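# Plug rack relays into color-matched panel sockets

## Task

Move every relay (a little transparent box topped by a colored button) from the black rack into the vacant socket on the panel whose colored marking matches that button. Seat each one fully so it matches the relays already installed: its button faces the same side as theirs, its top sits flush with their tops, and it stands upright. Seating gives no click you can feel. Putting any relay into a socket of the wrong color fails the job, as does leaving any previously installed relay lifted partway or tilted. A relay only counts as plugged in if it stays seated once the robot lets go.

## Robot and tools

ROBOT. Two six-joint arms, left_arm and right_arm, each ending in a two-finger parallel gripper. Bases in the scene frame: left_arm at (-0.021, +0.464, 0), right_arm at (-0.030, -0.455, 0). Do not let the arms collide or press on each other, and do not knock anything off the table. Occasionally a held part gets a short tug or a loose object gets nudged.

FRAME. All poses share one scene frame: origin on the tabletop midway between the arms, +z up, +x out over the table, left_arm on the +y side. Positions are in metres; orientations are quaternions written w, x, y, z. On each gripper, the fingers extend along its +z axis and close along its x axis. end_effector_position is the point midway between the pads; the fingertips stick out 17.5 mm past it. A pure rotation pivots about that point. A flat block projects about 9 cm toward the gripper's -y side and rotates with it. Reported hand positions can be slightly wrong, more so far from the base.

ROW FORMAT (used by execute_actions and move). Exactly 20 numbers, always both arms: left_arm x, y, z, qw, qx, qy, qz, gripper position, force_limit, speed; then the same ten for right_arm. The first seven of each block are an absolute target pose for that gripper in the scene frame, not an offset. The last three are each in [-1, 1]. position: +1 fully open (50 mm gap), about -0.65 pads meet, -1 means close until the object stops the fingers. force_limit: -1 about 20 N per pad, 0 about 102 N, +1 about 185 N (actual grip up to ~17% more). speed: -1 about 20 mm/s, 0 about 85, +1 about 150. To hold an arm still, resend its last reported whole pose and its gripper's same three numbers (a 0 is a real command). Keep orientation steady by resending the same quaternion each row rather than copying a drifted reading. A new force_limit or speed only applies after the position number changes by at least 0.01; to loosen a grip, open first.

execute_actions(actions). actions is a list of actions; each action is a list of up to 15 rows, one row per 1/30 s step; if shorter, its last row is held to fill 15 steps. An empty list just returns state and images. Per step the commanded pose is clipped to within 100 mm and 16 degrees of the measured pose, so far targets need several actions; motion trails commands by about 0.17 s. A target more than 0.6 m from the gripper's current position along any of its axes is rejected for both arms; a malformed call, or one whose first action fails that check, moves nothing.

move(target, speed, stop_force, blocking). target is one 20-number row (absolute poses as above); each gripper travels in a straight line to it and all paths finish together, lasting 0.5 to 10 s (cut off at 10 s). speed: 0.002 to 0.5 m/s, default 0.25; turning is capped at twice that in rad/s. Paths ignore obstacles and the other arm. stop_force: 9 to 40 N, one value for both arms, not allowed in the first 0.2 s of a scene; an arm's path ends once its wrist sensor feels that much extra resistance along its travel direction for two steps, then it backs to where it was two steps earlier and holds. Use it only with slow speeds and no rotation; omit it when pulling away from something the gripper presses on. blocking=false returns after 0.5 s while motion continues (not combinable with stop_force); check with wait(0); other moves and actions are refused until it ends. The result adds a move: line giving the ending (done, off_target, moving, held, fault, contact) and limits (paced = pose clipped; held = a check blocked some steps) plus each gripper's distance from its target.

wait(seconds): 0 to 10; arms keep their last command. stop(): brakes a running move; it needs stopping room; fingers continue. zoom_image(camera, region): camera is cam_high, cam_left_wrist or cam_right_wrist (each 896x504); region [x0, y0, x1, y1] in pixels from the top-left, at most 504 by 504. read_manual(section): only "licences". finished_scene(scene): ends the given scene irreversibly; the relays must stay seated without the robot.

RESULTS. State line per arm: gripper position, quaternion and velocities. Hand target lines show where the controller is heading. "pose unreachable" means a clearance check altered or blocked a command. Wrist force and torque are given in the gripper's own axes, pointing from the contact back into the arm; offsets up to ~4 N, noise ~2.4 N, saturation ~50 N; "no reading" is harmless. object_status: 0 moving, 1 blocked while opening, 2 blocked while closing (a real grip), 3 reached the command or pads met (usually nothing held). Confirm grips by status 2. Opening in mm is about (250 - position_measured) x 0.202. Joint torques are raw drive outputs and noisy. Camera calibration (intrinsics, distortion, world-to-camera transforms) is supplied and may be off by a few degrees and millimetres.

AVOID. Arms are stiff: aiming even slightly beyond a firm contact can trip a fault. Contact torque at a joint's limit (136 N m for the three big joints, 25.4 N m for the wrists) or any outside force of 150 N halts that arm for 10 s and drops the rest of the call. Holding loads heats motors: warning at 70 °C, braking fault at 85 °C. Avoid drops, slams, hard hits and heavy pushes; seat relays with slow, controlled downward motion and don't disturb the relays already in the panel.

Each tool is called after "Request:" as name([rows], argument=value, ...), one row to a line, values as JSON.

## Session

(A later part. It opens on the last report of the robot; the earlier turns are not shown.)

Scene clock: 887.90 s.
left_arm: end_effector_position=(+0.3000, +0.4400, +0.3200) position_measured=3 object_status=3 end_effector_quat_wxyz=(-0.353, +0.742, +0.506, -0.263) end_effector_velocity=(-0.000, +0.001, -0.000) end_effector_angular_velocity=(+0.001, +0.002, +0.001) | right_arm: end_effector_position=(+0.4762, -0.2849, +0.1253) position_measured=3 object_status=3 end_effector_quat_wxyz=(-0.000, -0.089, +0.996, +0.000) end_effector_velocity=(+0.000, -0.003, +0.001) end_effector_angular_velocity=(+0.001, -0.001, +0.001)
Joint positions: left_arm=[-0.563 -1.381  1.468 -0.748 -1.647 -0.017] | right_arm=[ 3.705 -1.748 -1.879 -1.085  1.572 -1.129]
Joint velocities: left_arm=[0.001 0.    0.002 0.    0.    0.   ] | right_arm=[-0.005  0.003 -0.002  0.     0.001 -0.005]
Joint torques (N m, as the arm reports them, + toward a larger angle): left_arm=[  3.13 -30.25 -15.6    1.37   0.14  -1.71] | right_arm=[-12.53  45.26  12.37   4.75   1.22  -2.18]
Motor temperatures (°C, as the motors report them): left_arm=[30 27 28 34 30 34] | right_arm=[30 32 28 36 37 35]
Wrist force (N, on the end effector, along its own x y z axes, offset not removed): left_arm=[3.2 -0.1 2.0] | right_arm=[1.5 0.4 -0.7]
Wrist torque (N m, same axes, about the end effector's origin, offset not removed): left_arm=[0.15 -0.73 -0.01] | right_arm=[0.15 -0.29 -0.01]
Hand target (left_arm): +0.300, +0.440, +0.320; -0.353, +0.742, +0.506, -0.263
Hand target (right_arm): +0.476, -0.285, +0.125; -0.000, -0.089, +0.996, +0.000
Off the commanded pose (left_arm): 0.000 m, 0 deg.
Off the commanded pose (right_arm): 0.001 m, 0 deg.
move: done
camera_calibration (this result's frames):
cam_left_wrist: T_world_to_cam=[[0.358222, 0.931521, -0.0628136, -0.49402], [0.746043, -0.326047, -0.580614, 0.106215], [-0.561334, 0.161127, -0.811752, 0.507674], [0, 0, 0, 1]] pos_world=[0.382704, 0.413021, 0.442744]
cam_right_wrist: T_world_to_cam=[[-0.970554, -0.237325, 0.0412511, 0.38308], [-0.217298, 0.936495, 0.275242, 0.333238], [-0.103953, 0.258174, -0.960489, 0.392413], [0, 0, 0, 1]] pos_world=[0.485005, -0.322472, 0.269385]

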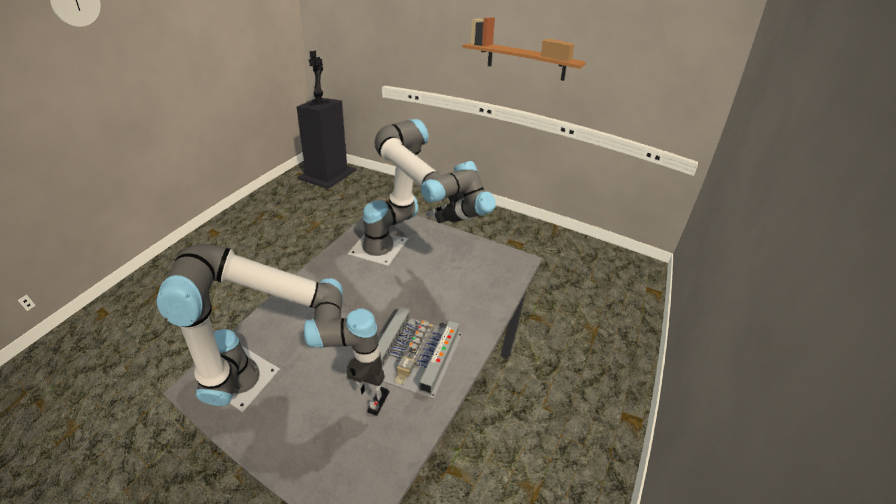

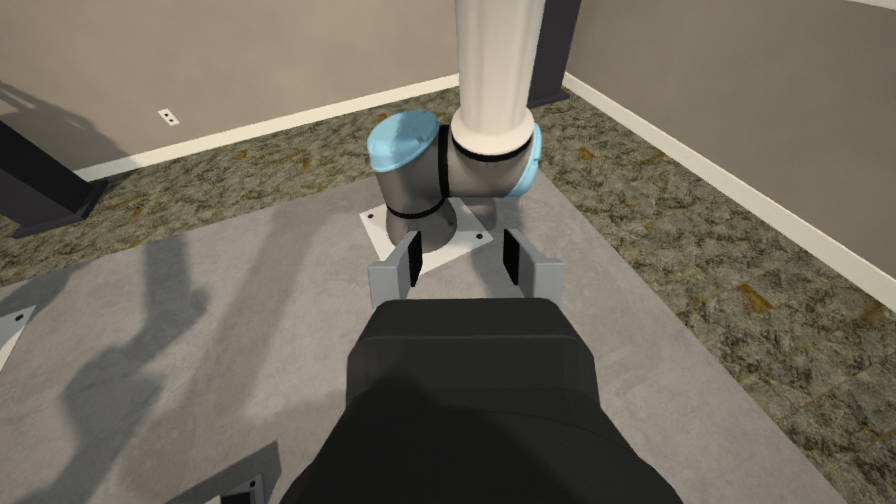

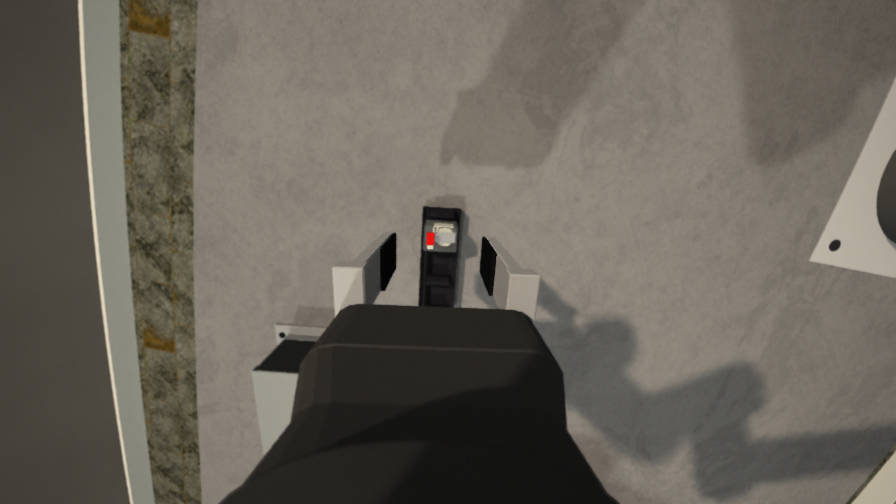

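Request:
move(target=[0.30,0.44,0.32,-0.353,0.742,0.506,-0.263,1,0,0, 0.4766,-0.2853,0.085,0,-0.0889,0.99604,0,1,-0.4,0], speed=0.15)

Request:
zoom_image(camera="cam_right_wrist", region=[360,150,520,310])

Scene clock: 891.53 s.
left_arm: end_effector_position=(+0.3000, +0.4400, +0.3200) position_measured=3 object_status=3 end_effector_quat_wxyz=(-0.353, +0.742, +0.506, -0.263) end_effector_velocity=(+0.000, -0.000, -0.000) end_effector_angular_velocity=(-0.001, -0.001, -0.000) | right_arm: end_effector_position=(+0.4765, -0.2854, +0.0853) position_measured=3 object_status=3 end_effector_quat_wxyz=(-0.000, -0.089, +0.996, -0.000) end_effector_velocity=(-0.000, -0.000, -0.002) end_effector_angular_velocity=(-0.001, +0.001, +0.000)
Joint positions: left_arm=[-0.563 -1.381  1.468 -0.748 -1.647 -0.017] | right_arm=[ 3.705 -1.799 -1.934 -0.98   1.571 -1.13 ]
Joint velocities: left_arm=[-0.001  0.     0.    -0.001 -0.     0.   ] | right_arm=[-0.    -0.003 -0.003  0.005 -0.    -0.   ]
Joint torques (N m, as the arm reports them, + toward a larger angle): left_arm=[  3.8  -31.76 -15.46   1.26   0.31  -1.48] | right_arm=[-13.1   19.8   10.29   4.79  -1.77  -2.21]
Motor temperatures (°C, as the motors report them): left_arm=[30 27 28 34 30 34] | right_arm=[30 32 28 36 37 35]
Wrist force (N, on the end effector, along its own x y z axes, offset not removed): left_arm=[2.4 -1.6 -0.4] | right_arm=[0.8 0.3 1.1]
Wrist torque (N m, same axes, about the end effector's origin, offset not removed): left_arm=[-0.23 -0.58 0.13] | right_arm=[0.15 -0.12 0.00]
Hand target (left_arm): +0.300, +0.440, +0.320; -0.353, +0.742, +0.506, -0.263
Hand target (right_arm): +0.477, -0.285, +0.085; -0.000, -0.089, +0.996, -0.000
Off the commanded pose (left_arm): 0.000 m, 0 deg.
Off the commanded pose (right_arm): 0.000 m, 0 deg.
move: done
camera_calibration (this result's frames):
cam_left_wrist: T_world_to_cam=[[0.358222, 0.931521, -0.0628138, -0.49402], [0.746043, -0.326047, -0.580614, 0.106215], [-0.561334, 0.161127, -0.811752, 0.507674], [0, 0, 0, 1]] pos_world=[0.382703, 0.413021, 0.442744]
cam_right_wrist: T_world_to_cam=[[-0.970549, -0.23736, 0.0411684, 0.38486], [-0.217441, 0.9367, 0.274432, 0.344939], [-0.103702, 0.257398, -0.960725, 0.353864], [0, 0, 0, 1]] pos_world=[0.485225, -0.322838, 0.22946]

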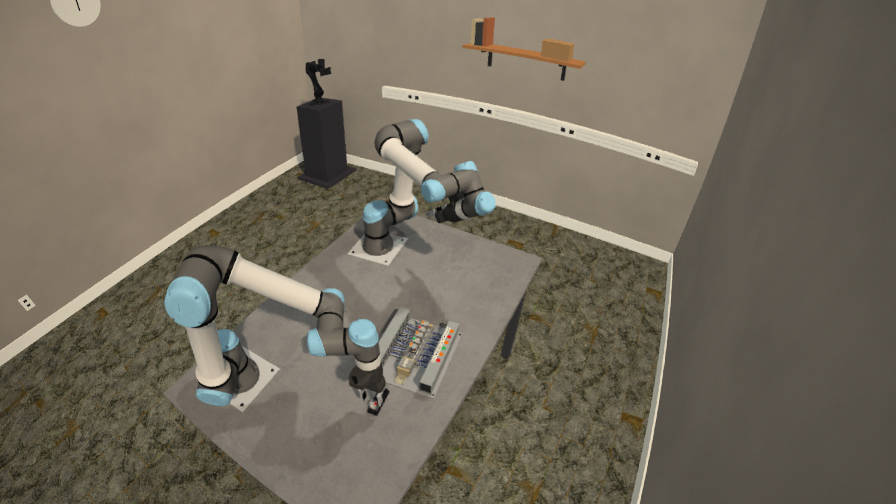

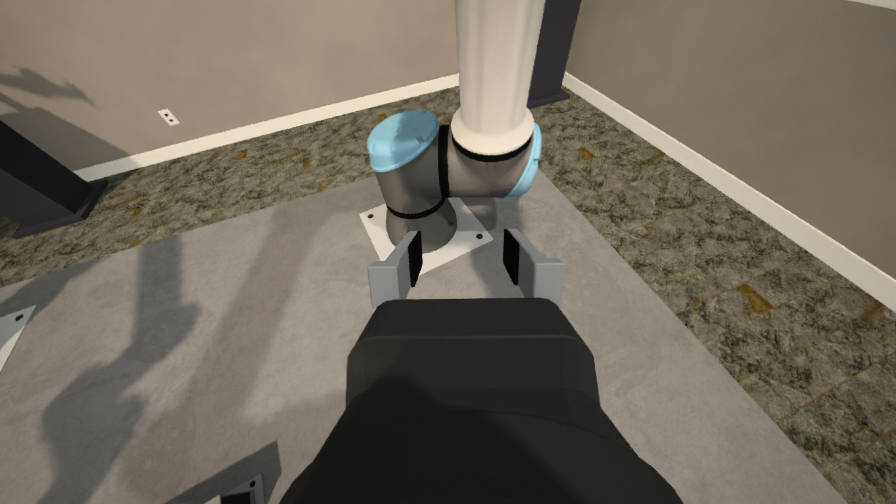

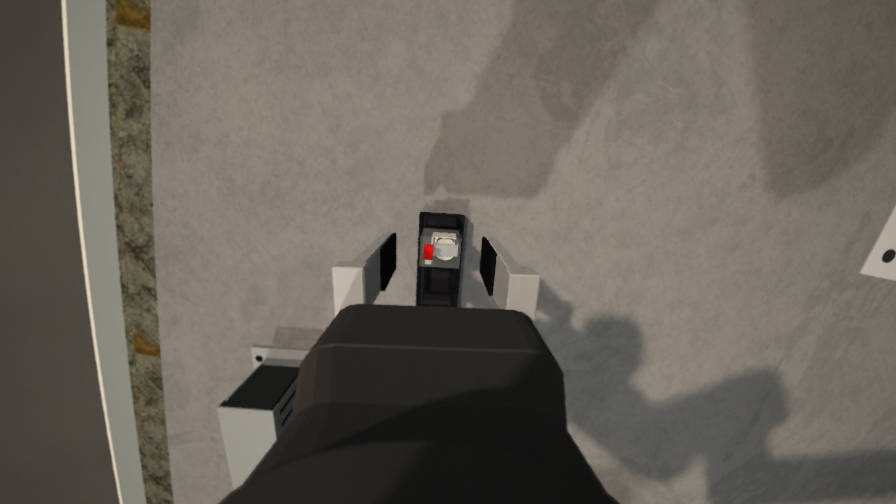

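Region (360, 150, 520, 310) of cam_right_wrist's 896x504 image, scaled by 3.150, with more detail than that image has.

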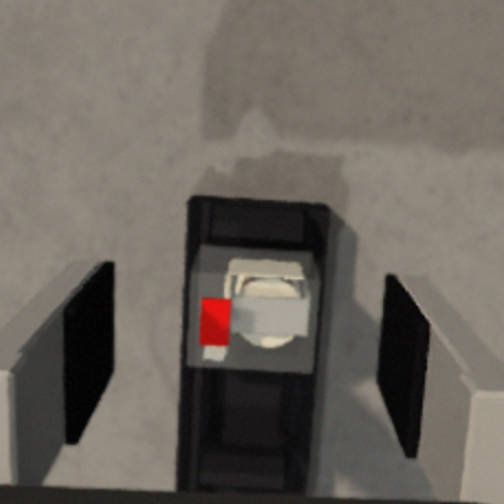

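Request:
move(target=[0.30,0.44,0.32,-0.353,0.742,0.506,-0.263,1,0,0, 0.4766,-0.2853,0.052,0,-0.0889,0.99604,0,1,-0.4,0], speed=0.06)

Request:
zoom_image(camera="cam_right_wrist", region=[360,150,520,310])

Scene clock: 895.67 s.
left_arm: end_effector_position=(+0.3000, +0.4400, +0.3200) position_measured=3 object_status=3 end_effector_quat_wxyz=(-0.353, +0.742, +0.506, -0.263) end_effector_velocity=(-0.000, +0.000, +0.000) end_effector_angular_velocity=(-0.000, +0.000, +0.002) | right_arm: end_effector_position=(+0.4765, -0.2854, +0.0523) position_measured=3 object_status=3 end_effector_quat_wxyz=(-0.000, -0.089, +0.996, -0.000) end_effector_velocity=(-0.000, -0.000, -0.003) end_effector_angular_velocity=(-0.000, +0.001, -0.000)
Joint positions: left_arm=[-0.563 -1.381  1.468 -0.748 -1.647 -0.017] | right_arm=[ 3.705 -1.849 -1.972 -0.892  1.571 -1.13 ]
Joint velocities: left_arm=[ 0.001 -0.    -0.     0.    -0.001 -0.   ] | right_arm=[-0.    -0.004 -0.003  0.006  0.     0.   ]
Joint torques (N m, as the arm reports them, + toward a larger angle): left_arm=[  4.03 -30.95 -17.37   1.05   0.13  -1.43] | right_arm=[-7.07 19.88  9.42  4.69 -0.93 -0.21]
Motor temperatures (°C, as the motors report them): left_arm=[30 27 28 34 30 34] | right_arm=[30 32 28 36 37 35]
Wrist force (N, on the end effector, along its own x y z axes, offset not removed): left_arm=[2.2 -0.1 -0.8] | right_arm=[2.5 0.9 -1.7]
Wrist torque (N m, same axes, about the end effector's origin, offset not removed): left_arm=[0.08 -0.47 0.08] | right_arm=[0.15 -0.42 -0.01]
Hand target (left_arm): +0.300, +0.440, +0.320; -0.353, +0.742, +0.506, -0.263
Hand target (right_arm): +0.477, -0.285, +0.052; -0.000, -0.089, +0.996, -0.000
Off the commanded pose (left_arm): 0.000 m, 0 deg.
Off the commanded pose (right_arm): 0.000 m, 0 deg.
move: done
camera_calibration (this result's frames):
cam_left_wrist: T_world_to_cam=[[0.358223, 0.931521, -0.0628137, -0.49402], [0.746043, -0.326047, -0.580614, 0.106215], [-0.561335, 0.161128, -0.811752, 0.507674], [0, 0, 0, 1]] pos_world=[0.382703, 0.413021, 0.442744]
cam_right_wrist: T_world_to_cam=[[-0.97055, -0.237359, 0.0411571, 0.386248], [-0.217443, 0.936701, 0.274425, 0.353992], [-0.103689, 0.257394, -0.960727, 0.322157], [0, 0, 0, 1]] pos_world=[0.485251, -0.322827, 0.196464]

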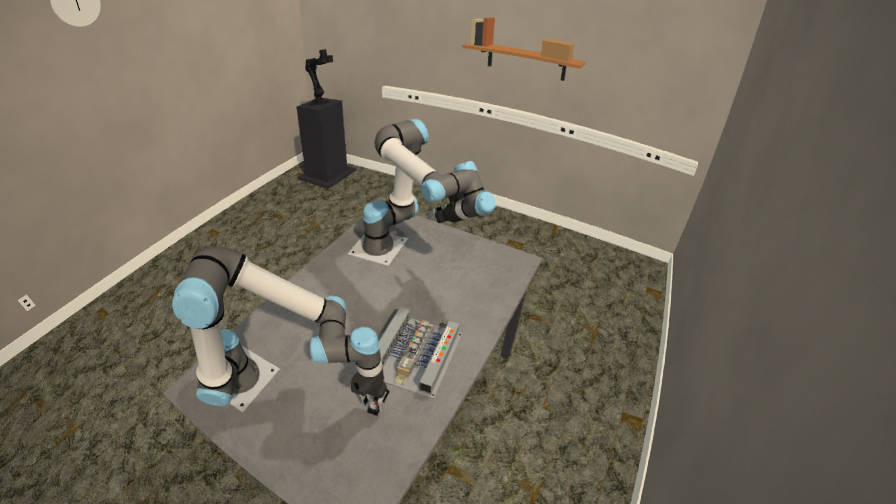

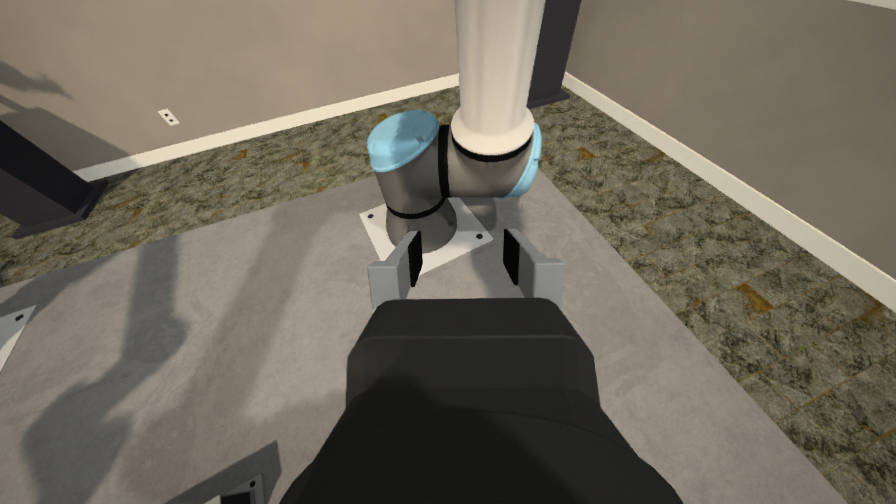

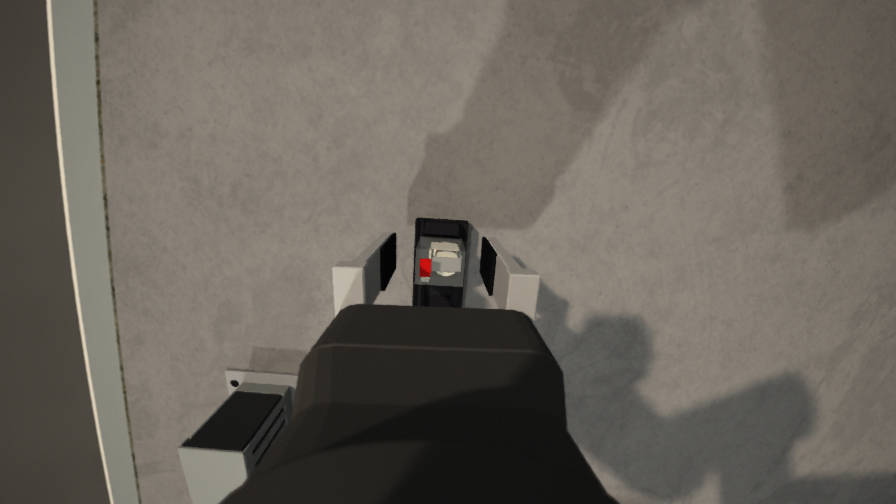

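Region (360, 150, 520, 310) of cam_right_wrist's 896x504 image, scaled by 3.150, with more detail than that image has.

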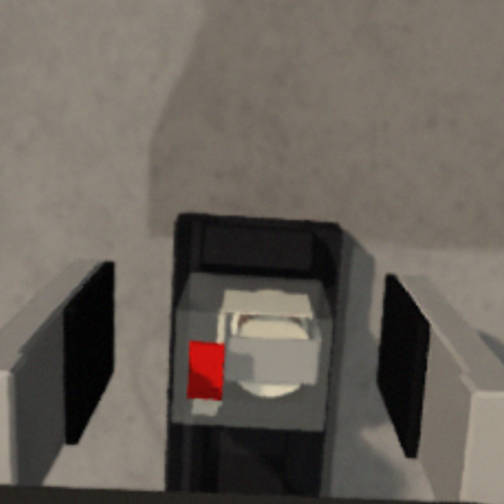

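Request:
move(target=[0.30,0.44,0.32,-0.353,0.742,0.506,-0.263,1,0,0, 0.4753,-0.2812,0.052,0,-0.0889,0.99604,0,1,-0.4,0], speed=0.03)

Request:
zoom_image(camera="cam_right_wrist", region=[360,150,520,310])

Scene clock: 917.10 s.
left_arm: end_effector_position=(+0.3000, +0.4400, +0.3200) position_measured=3 object_status=3 end_effector_quat_wxyz=(-0.353, +0.742, +0.506, -0.263) end_effector_velocity=(-0.000, +0.000, -0.000) end_effector_angular_velocity=(+0.001, +0.001, -0.000) | right_arm: end_effector_position=(+0.4754, -0.2814, +0.0520) position_measured=3 object_status=3 end_effector_quat_wxyz=(-0.000, -0.089, +0.996, -0.000) end_effector_velocity=(-0.001, +0.001, -0.000) end_effector_angular_velocity=(-0.001, +0.001, -0.000)
Joint positions: left_arm=[-0.563 -1.381  1.468 -0.748 -1.647 -0.017] | right_arm=[ 3.712 -1.85  -1.971 -0.891  1.571 -1.122]
Joint velocities: left_arm=[0.    0.    0.001 0.    0.    0.   ] | right_arm=[ 0.003 -0.001  0.    -0.001  0.     0.003]
Joint torques (N m, as the arm reports them, + toward a larger angle): left_arm=[  3.9  -30.72 -16.46   1.4    0.06  -1.6 ] | right_arm=[13.68 19.81 31.5   1.86 -1.28  2.39]
Motor temperatures (°C, as the motors report them): left_arm=[30 27 28 34 30 34] | right_arm=[30 32 28 36 37 35]
Wrist force (N, on the end effector, along its own x y z axes, offset not removed): left_arm=[2.9 -0.1 1.1] | right_arm=[0.7 1.5 0.6]
Wrist torque (N m, same axes, about the end effector's origin, offset not removed): left_arm=[0.05 -0.62 0.09] | right_arm=[0.38 -0.11 0.09]
Hand target (left_arm): +0.300, +0.440, +0.320; -0.353, +0.742, +0.506, -0.263
Hand target (right_arm): +0.475, -0.281, +0.052; +0.000, -0.089, +0.996, -0.000
Off the commanded pose (left_arm): 0.000 m, 0 deg.
Off the commanded pose (right_arm): 0.000 m, 0 deg.
move: done
camera_calibration (this result's frames):
cam_left_wrist: T_world_to_cam=[[0.358223, 0.931521, -0.0628139, -0.49402], [0.746043, -0.326048, -0.580614, 0.106215], [-0.561334, 0.161127, -0.811752, 0.507674], [0, 0, 0, 1]] pos_world=[0.382704, 0.413021, 0.442744]
cam_right_wrist: T_world_to_cam=[[-0.970551, -0.237356, 0.0411408, 0.386072], [-0.217445, 0.936699, 0.274431, 0.350109], [-0.103675, 0.257404, -0.960726, 0.320708], [0, 0, 0, 1]] pos_world=[0.484081, -0.318862, 0.196148]

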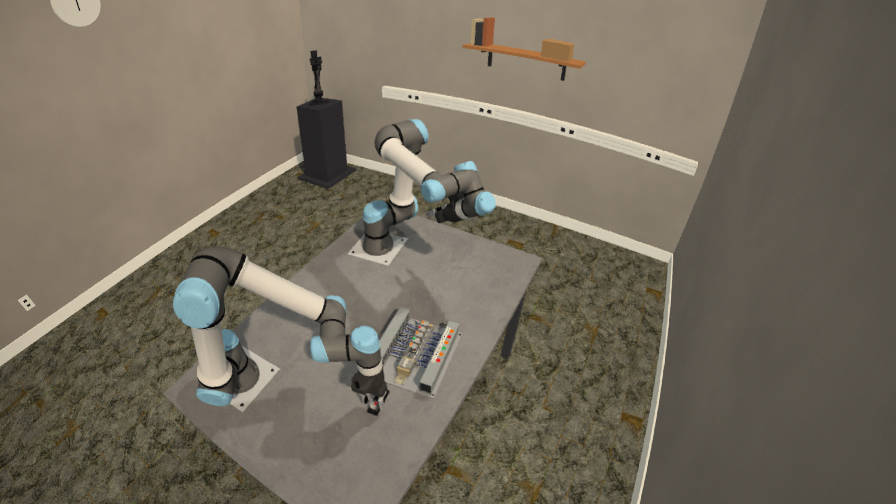

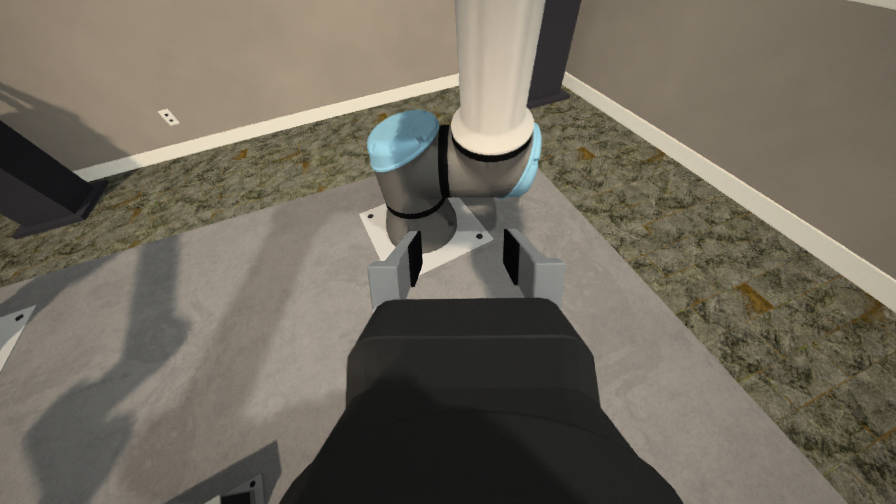

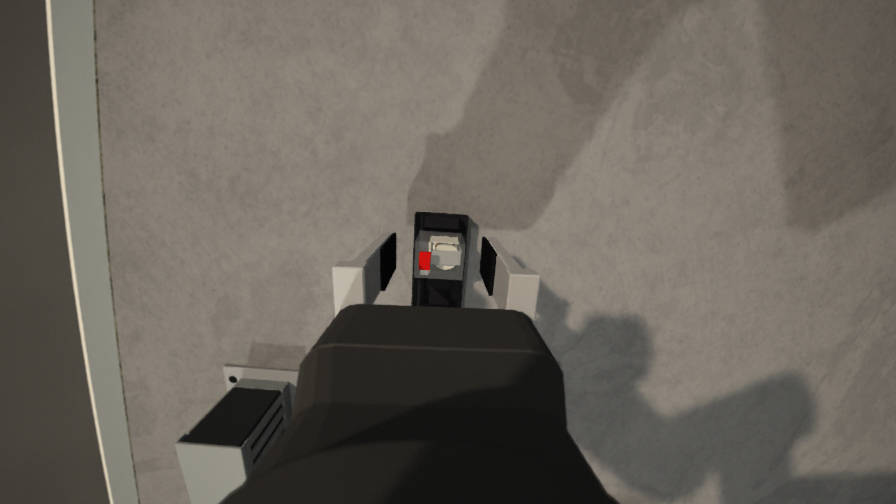

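Region (360, 150, 520, 310) of cam_right_wrist's 896x504 image, scaled by 3.150, with more detail than that image has.

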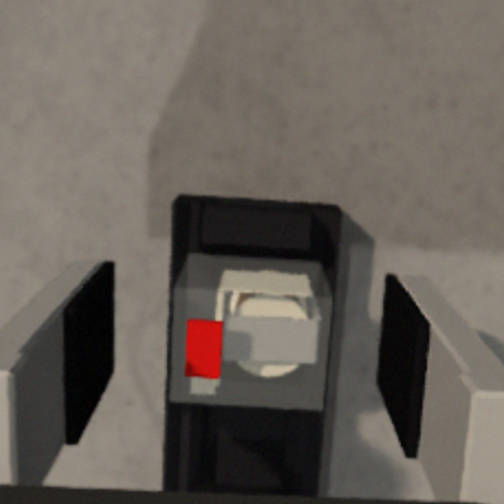

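Request:
execute_actions([
  [[0.30,0.44,0.32,-0.353,0.742,0.506,-0.263,1,0,0, 0.4753,-0.2812,0.052,0,-0.0889,0.99604,0,-1,-0.4,-0.7]],
  [[0.30,0.44,0.32,-0.353,0.742,0.506,-0.263,1,0,0, 0.4753,-0.2812,0.052,0,-0.0889,0.99604,0,-1,-0.4,-0.7]],
])

Scene clock: 920.63 s.
left_arm: end_effector_position=(+0.3000, +0.4400, +0.3200) position_measured=3 object_status=3 end_effector_quat_wxyz=(-0.353, +0.742, +0.506, -0.263) end_effector_velocity=(+0.000, -0.000, +0.000) end_effector_angular_velocity=(-0.001, -0.001, +0.000) | right_arm: end_effector_position=(+0.4753, -0.2812, +0.0520) position_measured=120 object_status=2 end_effector_quat_wxyz=(+0.000, -0.089, +0.996, -0.000) end_effector_velocity=(+0.000, +0.000, +0.000) end_effector_angular_velocity=(+0.000, -0.000, -0.000)
Joint positions: left_arm=[-0.563 -1.381  1.468 -0.748 -1.647 -0.017] | right_arm=[ 3.712 -1.85  -1.971 -0.891  1.571 -1.122]
Joint velocities: left_arm=[ 0.     0.    -0.002 -0.    -0.     0.   ] | right_arm=[-0.  0.  0.  0. -0.  0.]
Joint torques (N m, as the arm reports them, + toward a larger angle): left_arm=[  3.79 -31.73 -18.36   1.08  -0.2   -1.65] | right_arm=[14.32 22.31 29.6   2.65 -0.99  2.29]
Motor temperatures (°C, as the motors report them): left_arm=[30 27 28 34 30 34] | right_arm=[30 32 28 36 37 35]
Wrist force (N, on the end effector, along its own x y z axes, offset not removed): left_arm=[1.9 -0.1 1.2] | right_arm=[1.3 1.0 -1.1]
Wrist torque (N m, same axes, about the end effector's origin, offset not removed): left_arm=[0.18 -0.48 0.11] | right_arm=[0.20 -0.20 -0.01]
Hand target (left_arm): +0.300, +0.440, +0.320; -0.353, +0.742, +0.506, -0.263
Hand target (right_arm): +0.475, -0.281, +0.052; -0.000, -0.089, +0.996, -0.000
Off the commanded pose (left_arm): 0.000 m, 0 deg.
Off the commanded pose (right_arm): 0.000 m, 0 deg.
camera_calibration (this result's frames):
cam_left_wrist: T_world_to_cam=[[0.358223, 0.931521, -0.0628138, -0.49402], [0.746043, -0.326048, -0.580614, 0.106215], [-0.561334, 0.161127, -0.811752, 0.507674], [0, 0, 0, 1]] pos_world=[0.382703, 0.413021, 0.442744]
cam_right_wrist: T_world_to_cam=[[-0.970551, -0.237359, 0.041128, 0.386068], [-0.217452, 0.936701, 0.27442, 0.349926], [-0.103661, 0.257395, -0.96073, 0.320649], [0, 0, 0, 1]] pos_world=[0.484029, -0.318673, 0.196152]

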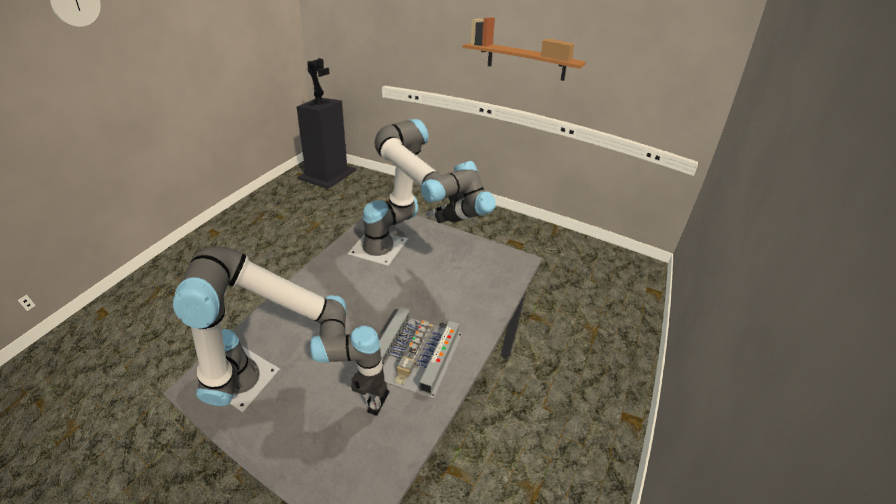

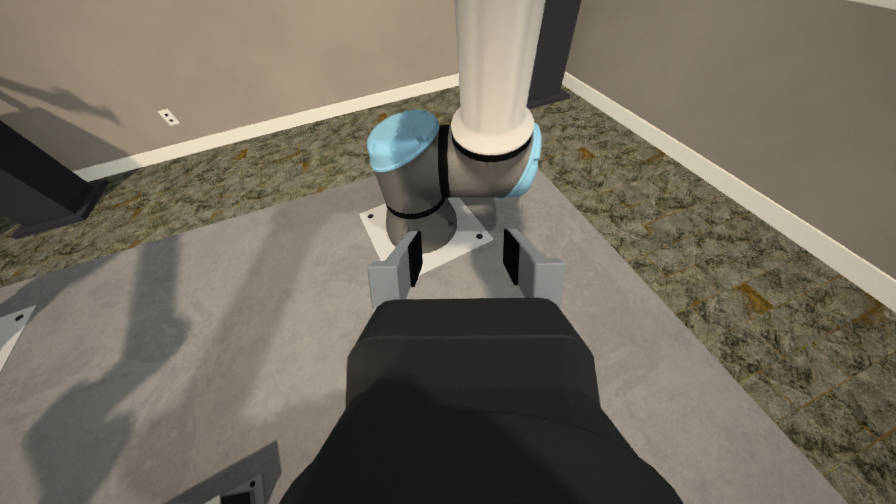

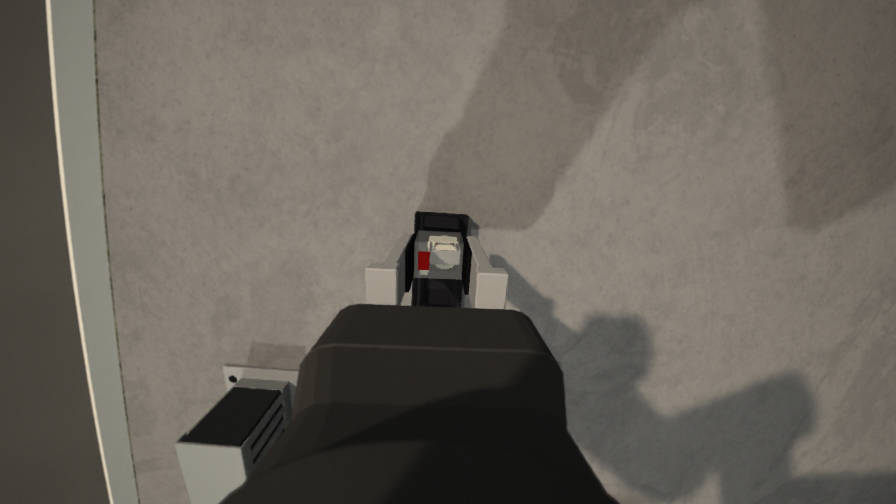

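Gripped. Lift.

Request:
move(target=[0.30,0.44,0.32,-0.353,0.742,0.506,-0.263,1,0,0, 0.4753,-0.2812,0.085,0,-0.0889,0.99604,0,-1,-0.4,-0.7], speed=0.06)

Request:
move(target=[0.30,0.44,0.32,-0.353,0.742,0.506,-0.263,1,0,0, 0.478,-0.22,0.14,0,0.6428,0.7660,0,-1,-0.4,-0.7], speed=0.35)

Scene clock: 923.53 s.
left_arm: end_effector_position=(+0.3000, +0.4400, +0.3200) position_measured=3 object_status=3 end_effector_quat_wxyz=(-0.353, +0.742, +0.506, -0.263) end_effector_velocity=(-0.000, +0.000, -0.000) end_effector_angular_velocity=(-0.000, +0.000, +0.000) | right_arm: end_effector_position=(+0.4754, -0.2812, +0.0847) position_measured=120 object_status=2 end_effector_quat_wxyz=(+0.000, -0.089, +0.996, +0.000) end_effector_velocity=(+0.000, -0.000, +0.003) end_effector_angular_velocity=(-0.000, +0.000, -0.000)
Joint positions: left_arm=[-0.563 -1.381  1.468 -0.748 -1.647 -0.017] | right_arm=[ 3.712 -1.801 -1.933 -0.978  1.571 -1.122]
Joint velocities: left_arm=[ 0.     0.     0.001 -0.001 -0.     0.   ] | right_arm=[-0.     0.004  0.003 -0.007 -0.    -0.   ]
Joint torques (N m, as the arm reports them, + toward a larger angle): left_arm=[  4.75 -31.15 -16.75   1.09  -0.18  -1.63] | right_arm=[ 9.84 47.77 33.77  2.11  0.06  0.75]
Motor temperatures (°C, as the motors report them): left_arm=[30 27 28 34 30 34] | right_arm=[30 32 28 36 37 35]
Wrist force (N, on the end effector, along its own x y z axes, offset not removed): left_arm=[3.3 -1.2 1.4] | right_arm=[0.1 1.6 1.0]
Wrist torque (N m, same axes, about the end effector's origin, offset not removed): left_arm=[-0.10 -0.72 0.07] | right_arm=[0.35 -0.04 0.00]
Hand target (left_arm): +0.300, +0.440, +0.320; -0.353, +0.742, +0.506, -0.263
Hand target (right_arm): +0.475, -0.281, +0.085; +0.000, -0.089, +0.996, +0.000
Off the commanded pose (left_arm): 0.000 m, 0 deg.
Off the commanded pose (right_arm): 0.000 m, 0 deg.
move: done
camera_calibration (this result's frames):
cam_left_wrist: T_world_to_cam=[[0.358223, 0.931521, -0.0628136, -0.49402], [0.746043, -0.326047, -0.580614, 0.106214], [-0.561334, 0.161127, -0.811752, 0.507674], [0, 0, 0, 1]] pos_world=[0.382704, 0.413021, 0.442744]
cam_right_wrist: T_world_to_cam=[[-0.970552, -0.237361, 0.0410914, 0.3848], [-0.217461, 0.936694, 0.274434, 0.340926], [-0.10363, 0.257417, -0.960727, 0.352043], [0, 0, 0, 1]] pos_world=[0.484089, -0.318629, 0.228844]

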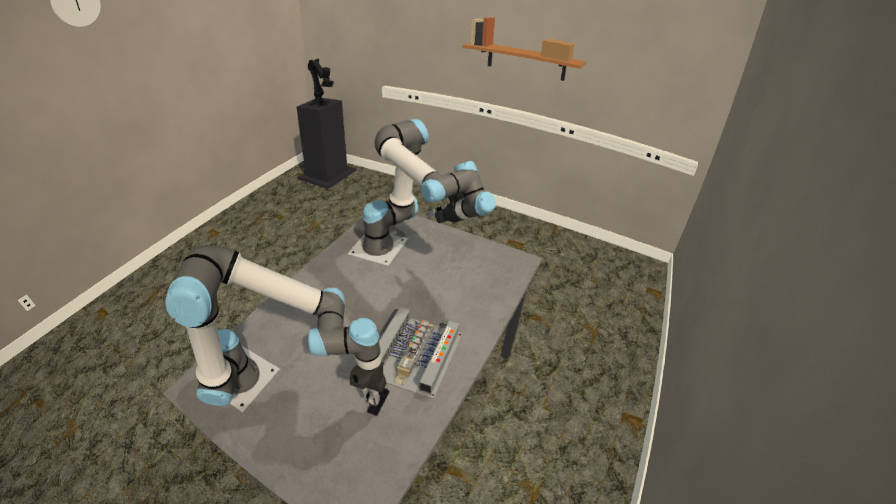

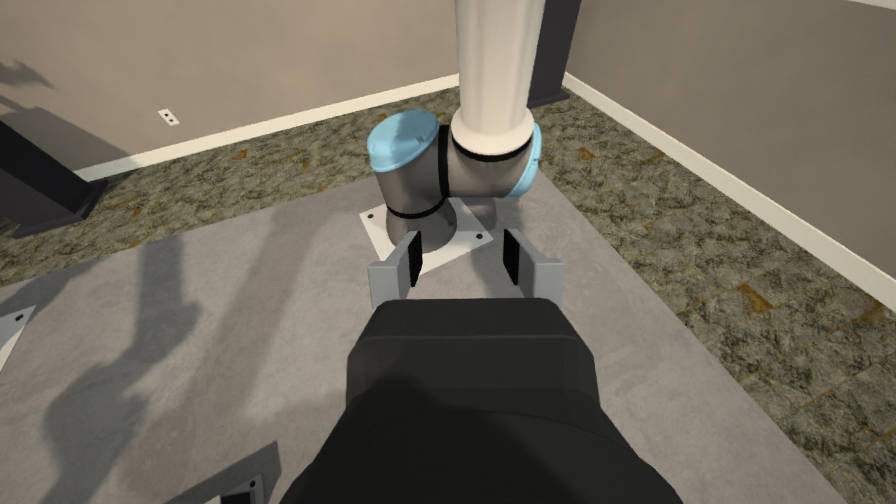

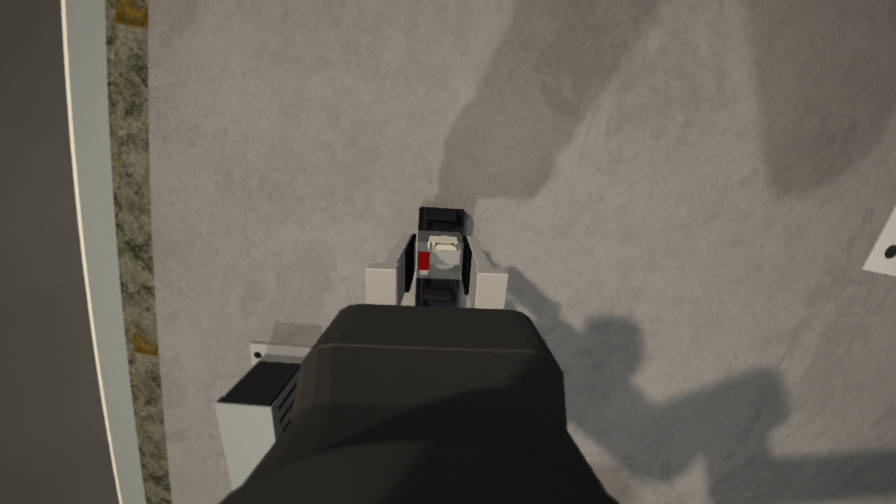

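Scene clock: 926.37 s.
left_arm: end_effector_position=(+0.3000, +0.4400, +0.3200) position_measured=3 object_status=3 end_effector_quat_wxyz=(-0.353, +0.742, +0.506, -0.263) end_effector_velocity=(-0.000, +0.000, -0.000) end_effector_angular_velocity=(+0.000, +0.000, +0.001) | right_arm: end_effector_position=(+0.4782, -0.2199, +0.1399) position_measured=120 object_status=2 end_effector_quat_wxyz=(-0.000, +0.642, +0.766, -0.000) end_effector_velocity=(+0.000, +0.001, +0.000) end_effector_angular_velocity=(-0.001, +0.000, -0.013)
Joint positions: left_arm=[-0.563 -1.381  1.468 -0.748 -1.647 -0.017] | right_arm=[ 3.738 -1.835 -1.728 -1.15   1.571  0.476]
Joint velocities: left_arm=[ 0.     0.     0.001 -0.    -0.001 -0.   ] | right_arm=[ 0.001 -0.     0.001 -0.001 -0.001  0.013]
Joint torques (N m, as the arm reports them, + toward a larger angle): left_arm=[  3.72 -29.99 -16.7    1.29  -0.33  -1.57] | right_arm=[13.39 49.83 33.51  1.75 -1.63  2.37]
Motor temperatures (°C, as the motors report them): left_arm=[30 27 28 34 30 34] | right_arm=[30 32 28 36 37 35]
Wrist force (N, on the end effector, along its own x y z axes, offset not removed): left_arm=[2.6 -1.0 0.3] | right_arm=[1.4 2.3 -0.1]
Wrist torque (N m, same axes, about the end effector's origin, offset not removed): left_arm=[-0.05 -0.68 0.05] | right_arm=[0.44 -0.24 0.02]
Hand target (left_arm): +0.300, +0.440, +0.320; -0.353, +0.742, +0.506, -0.263
Hand target (right_arm): +0.478, -0.220, +0.140; +0.000, +0.643, +0.766, -0.000
Off the commanded pose (left_arm): 0.000 m, 0 deg.
Off the commanded pose (right_arm): 0.000 m, 0 deg.
move: done
camera_calibration (this result's frames):
cam_left_wrist: T_world_to_cam=[[0.358222, 0.931521, -0.0628137, -0.49402], [0.746043, -0.326047, -0.580614, 0.106215], [-0.561334, 0.161127, -0.811752, 0.507674], [0, 0, 0, 1]] pos_world=[0.382703, 0.413021, 0.442744]
cam_right_wrist: T_world_to_cam=[[-0.235236, 0.971066, 0.0411671, 0.313962], [0.937188, 0.215397, 0.274377, -0.441717], [0.257571, 0.103125, -0.960741, 0.182936], [0, 0, 0, 1]] pos_world=[0.440708, -0.228599, 0.284026]

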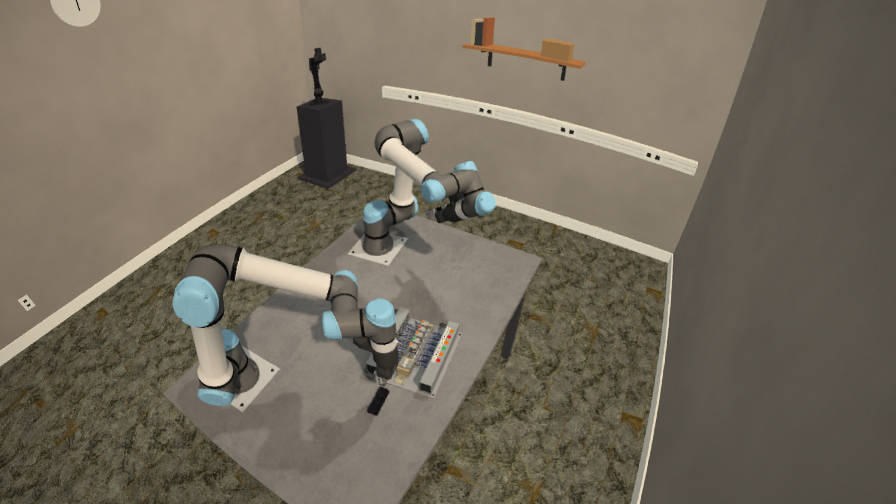

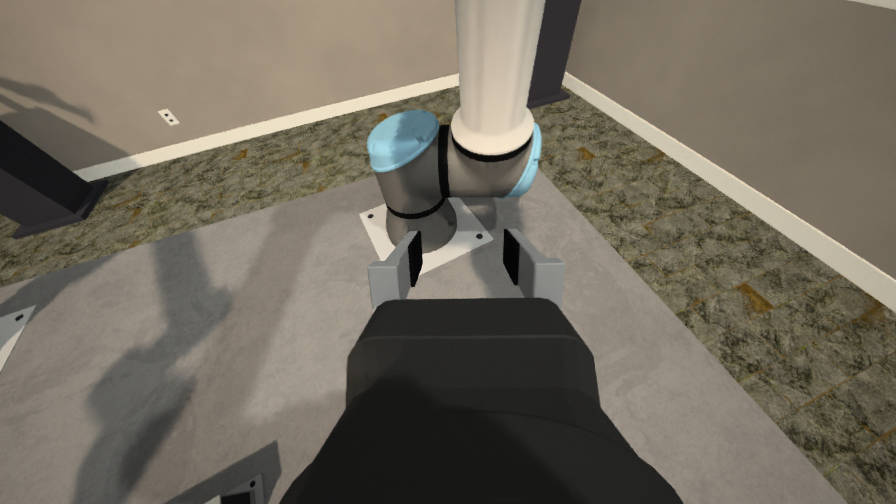

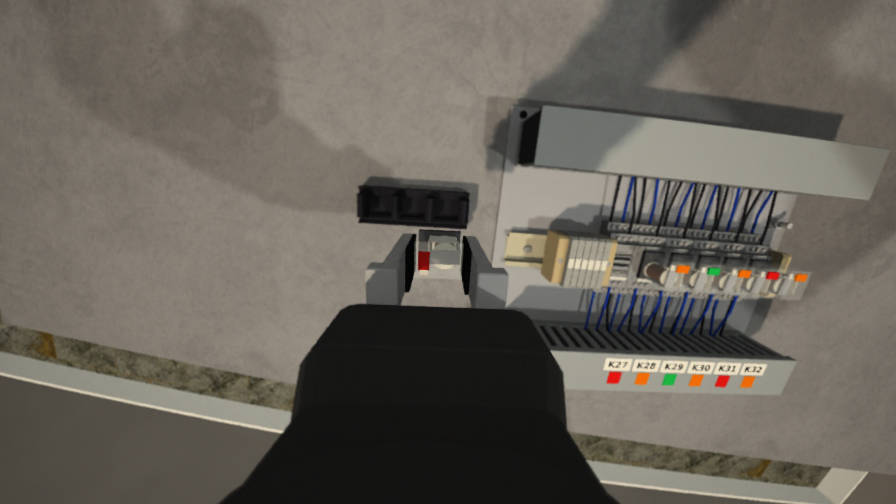

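Request:
move(target=[0.30,0.44,0.32,-0.353,0.742,0.506,-0.263,1,0,0, 0.4733,-0.0357,0.135,0,0.99692,0.07846,0,-1,-0.4,-0.7], speed=0.35)

Scene clock: 933.03 s.
left_arm: end_effector_position=(+0.3000, +0.4400, +0.3200) position_measured=3 object_status=3 end_effector_quat_wxyz=(-0.353, +0.742, +0.506, -0.263) end_effector_velocity=(-0.000, +0.000, -0.000) end_effector_angular_velocity=(+0.000, +0.001, +0.001) | right_arm: end_effector_position=(+0.4735, -0.0360, +0.1348) position_measured=120 object_status=2 end_effector_quat_wxyz=(+0.000, +0.997, +0.079, +0.000) end_effector_velocity=(-0.000, +0.001, +0.000) end_effector_angular_velocity=(-0.003, +0.001, -0.013)
Joint positions: left_arm=[-0.563 -1.381  1.468 -0.748 -1.647 -0.017] | right_arm=[ 3.955 -1.97  -1.555 -1.188  1.571  2.282]
Joint velocities: left_arm=[ 0.001 -0.     0.001  0.    -0.    -0.   ] | right_arm=[ 0.002 -0.001  0.002 -0.003 -0.001  0.015]
Joint torques (N m, as the arm reports them, + toward a larger angle): left_arm=[  4.45 -32.9  -16.62   0.93  -0.3   -1.54] | right_arm=[13.04 27.82 35.46  2.07 -1.64  2.46]
Motor temperatures (°C, as the motors report them): left_arm=[30 27 28 34 30 34] | right_arm=[30 32 28 36 37 35]
Wrist force (N, on the end effector, along its own x y z axes, offset not removed): left_arm=[3.1 -0.9 -0.3] | right_arm=[1.1 -0.1 0.7]
Wrist torque (N m, same axes, about the end effector's origin, offset not removed): left_arm=[-0.10 -0.61 0.01] | right_arm=[0.00 -0.11 0.05]
Hand target (left_arm): +0.300, +0.440, +0.320; -0.353, +0.742, +0.506, -0.263
Hand target (right_arm): +0.473, -0.036, +0.135; +0.000, +0.997, +0.078, +0.000
Off the commanded pose (left_arm): 0.000 m, 0 deg.
Off the commanded pose (right_arm): 0.000 m, 0 deg.
move: done
camera_calibration (this result's frames):
cam_left_wrist: T_world_to_cam=[[0.358223, 0.931521, -0.0628137, -0.49402], [0.746043, -0.326047, -0.580614, 0.106214], [-0.561334, 0.161127, -0.811752, 0.507674], [0, 0, 0, 1]] pos_world=[0.382704, 0.413021, 0.442744]
cam_right_wrist: T_world_to_cam=[[0.974988, 0.218418, 0.0411414, -0.465683], [0.199134, -0.940663, 0.274769, -0.167715], [0.0987147, -0.259704, -0.96063, 0.22249], [0, 0, 0, 1]] pos_world=[0.46547, 0.00173198, 0.278972]

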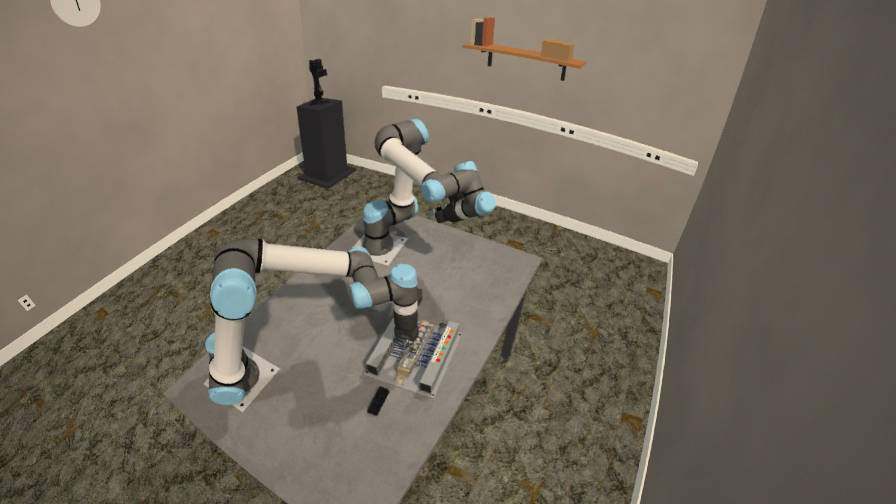

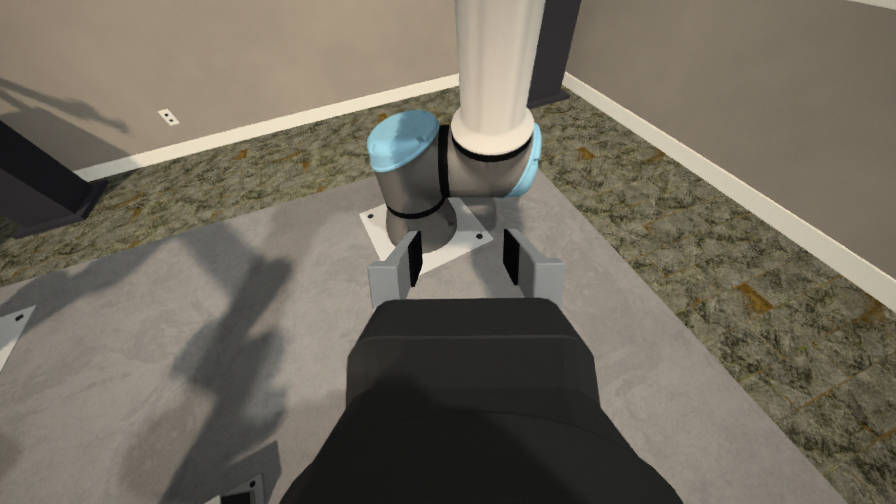

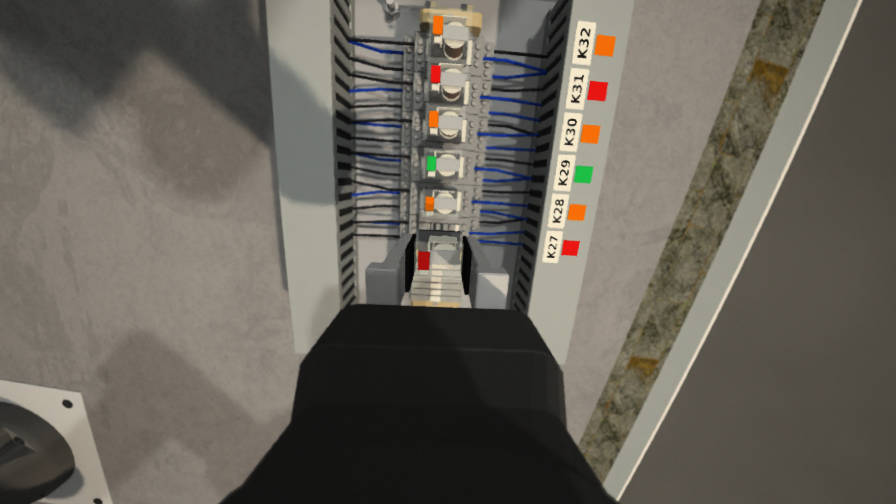

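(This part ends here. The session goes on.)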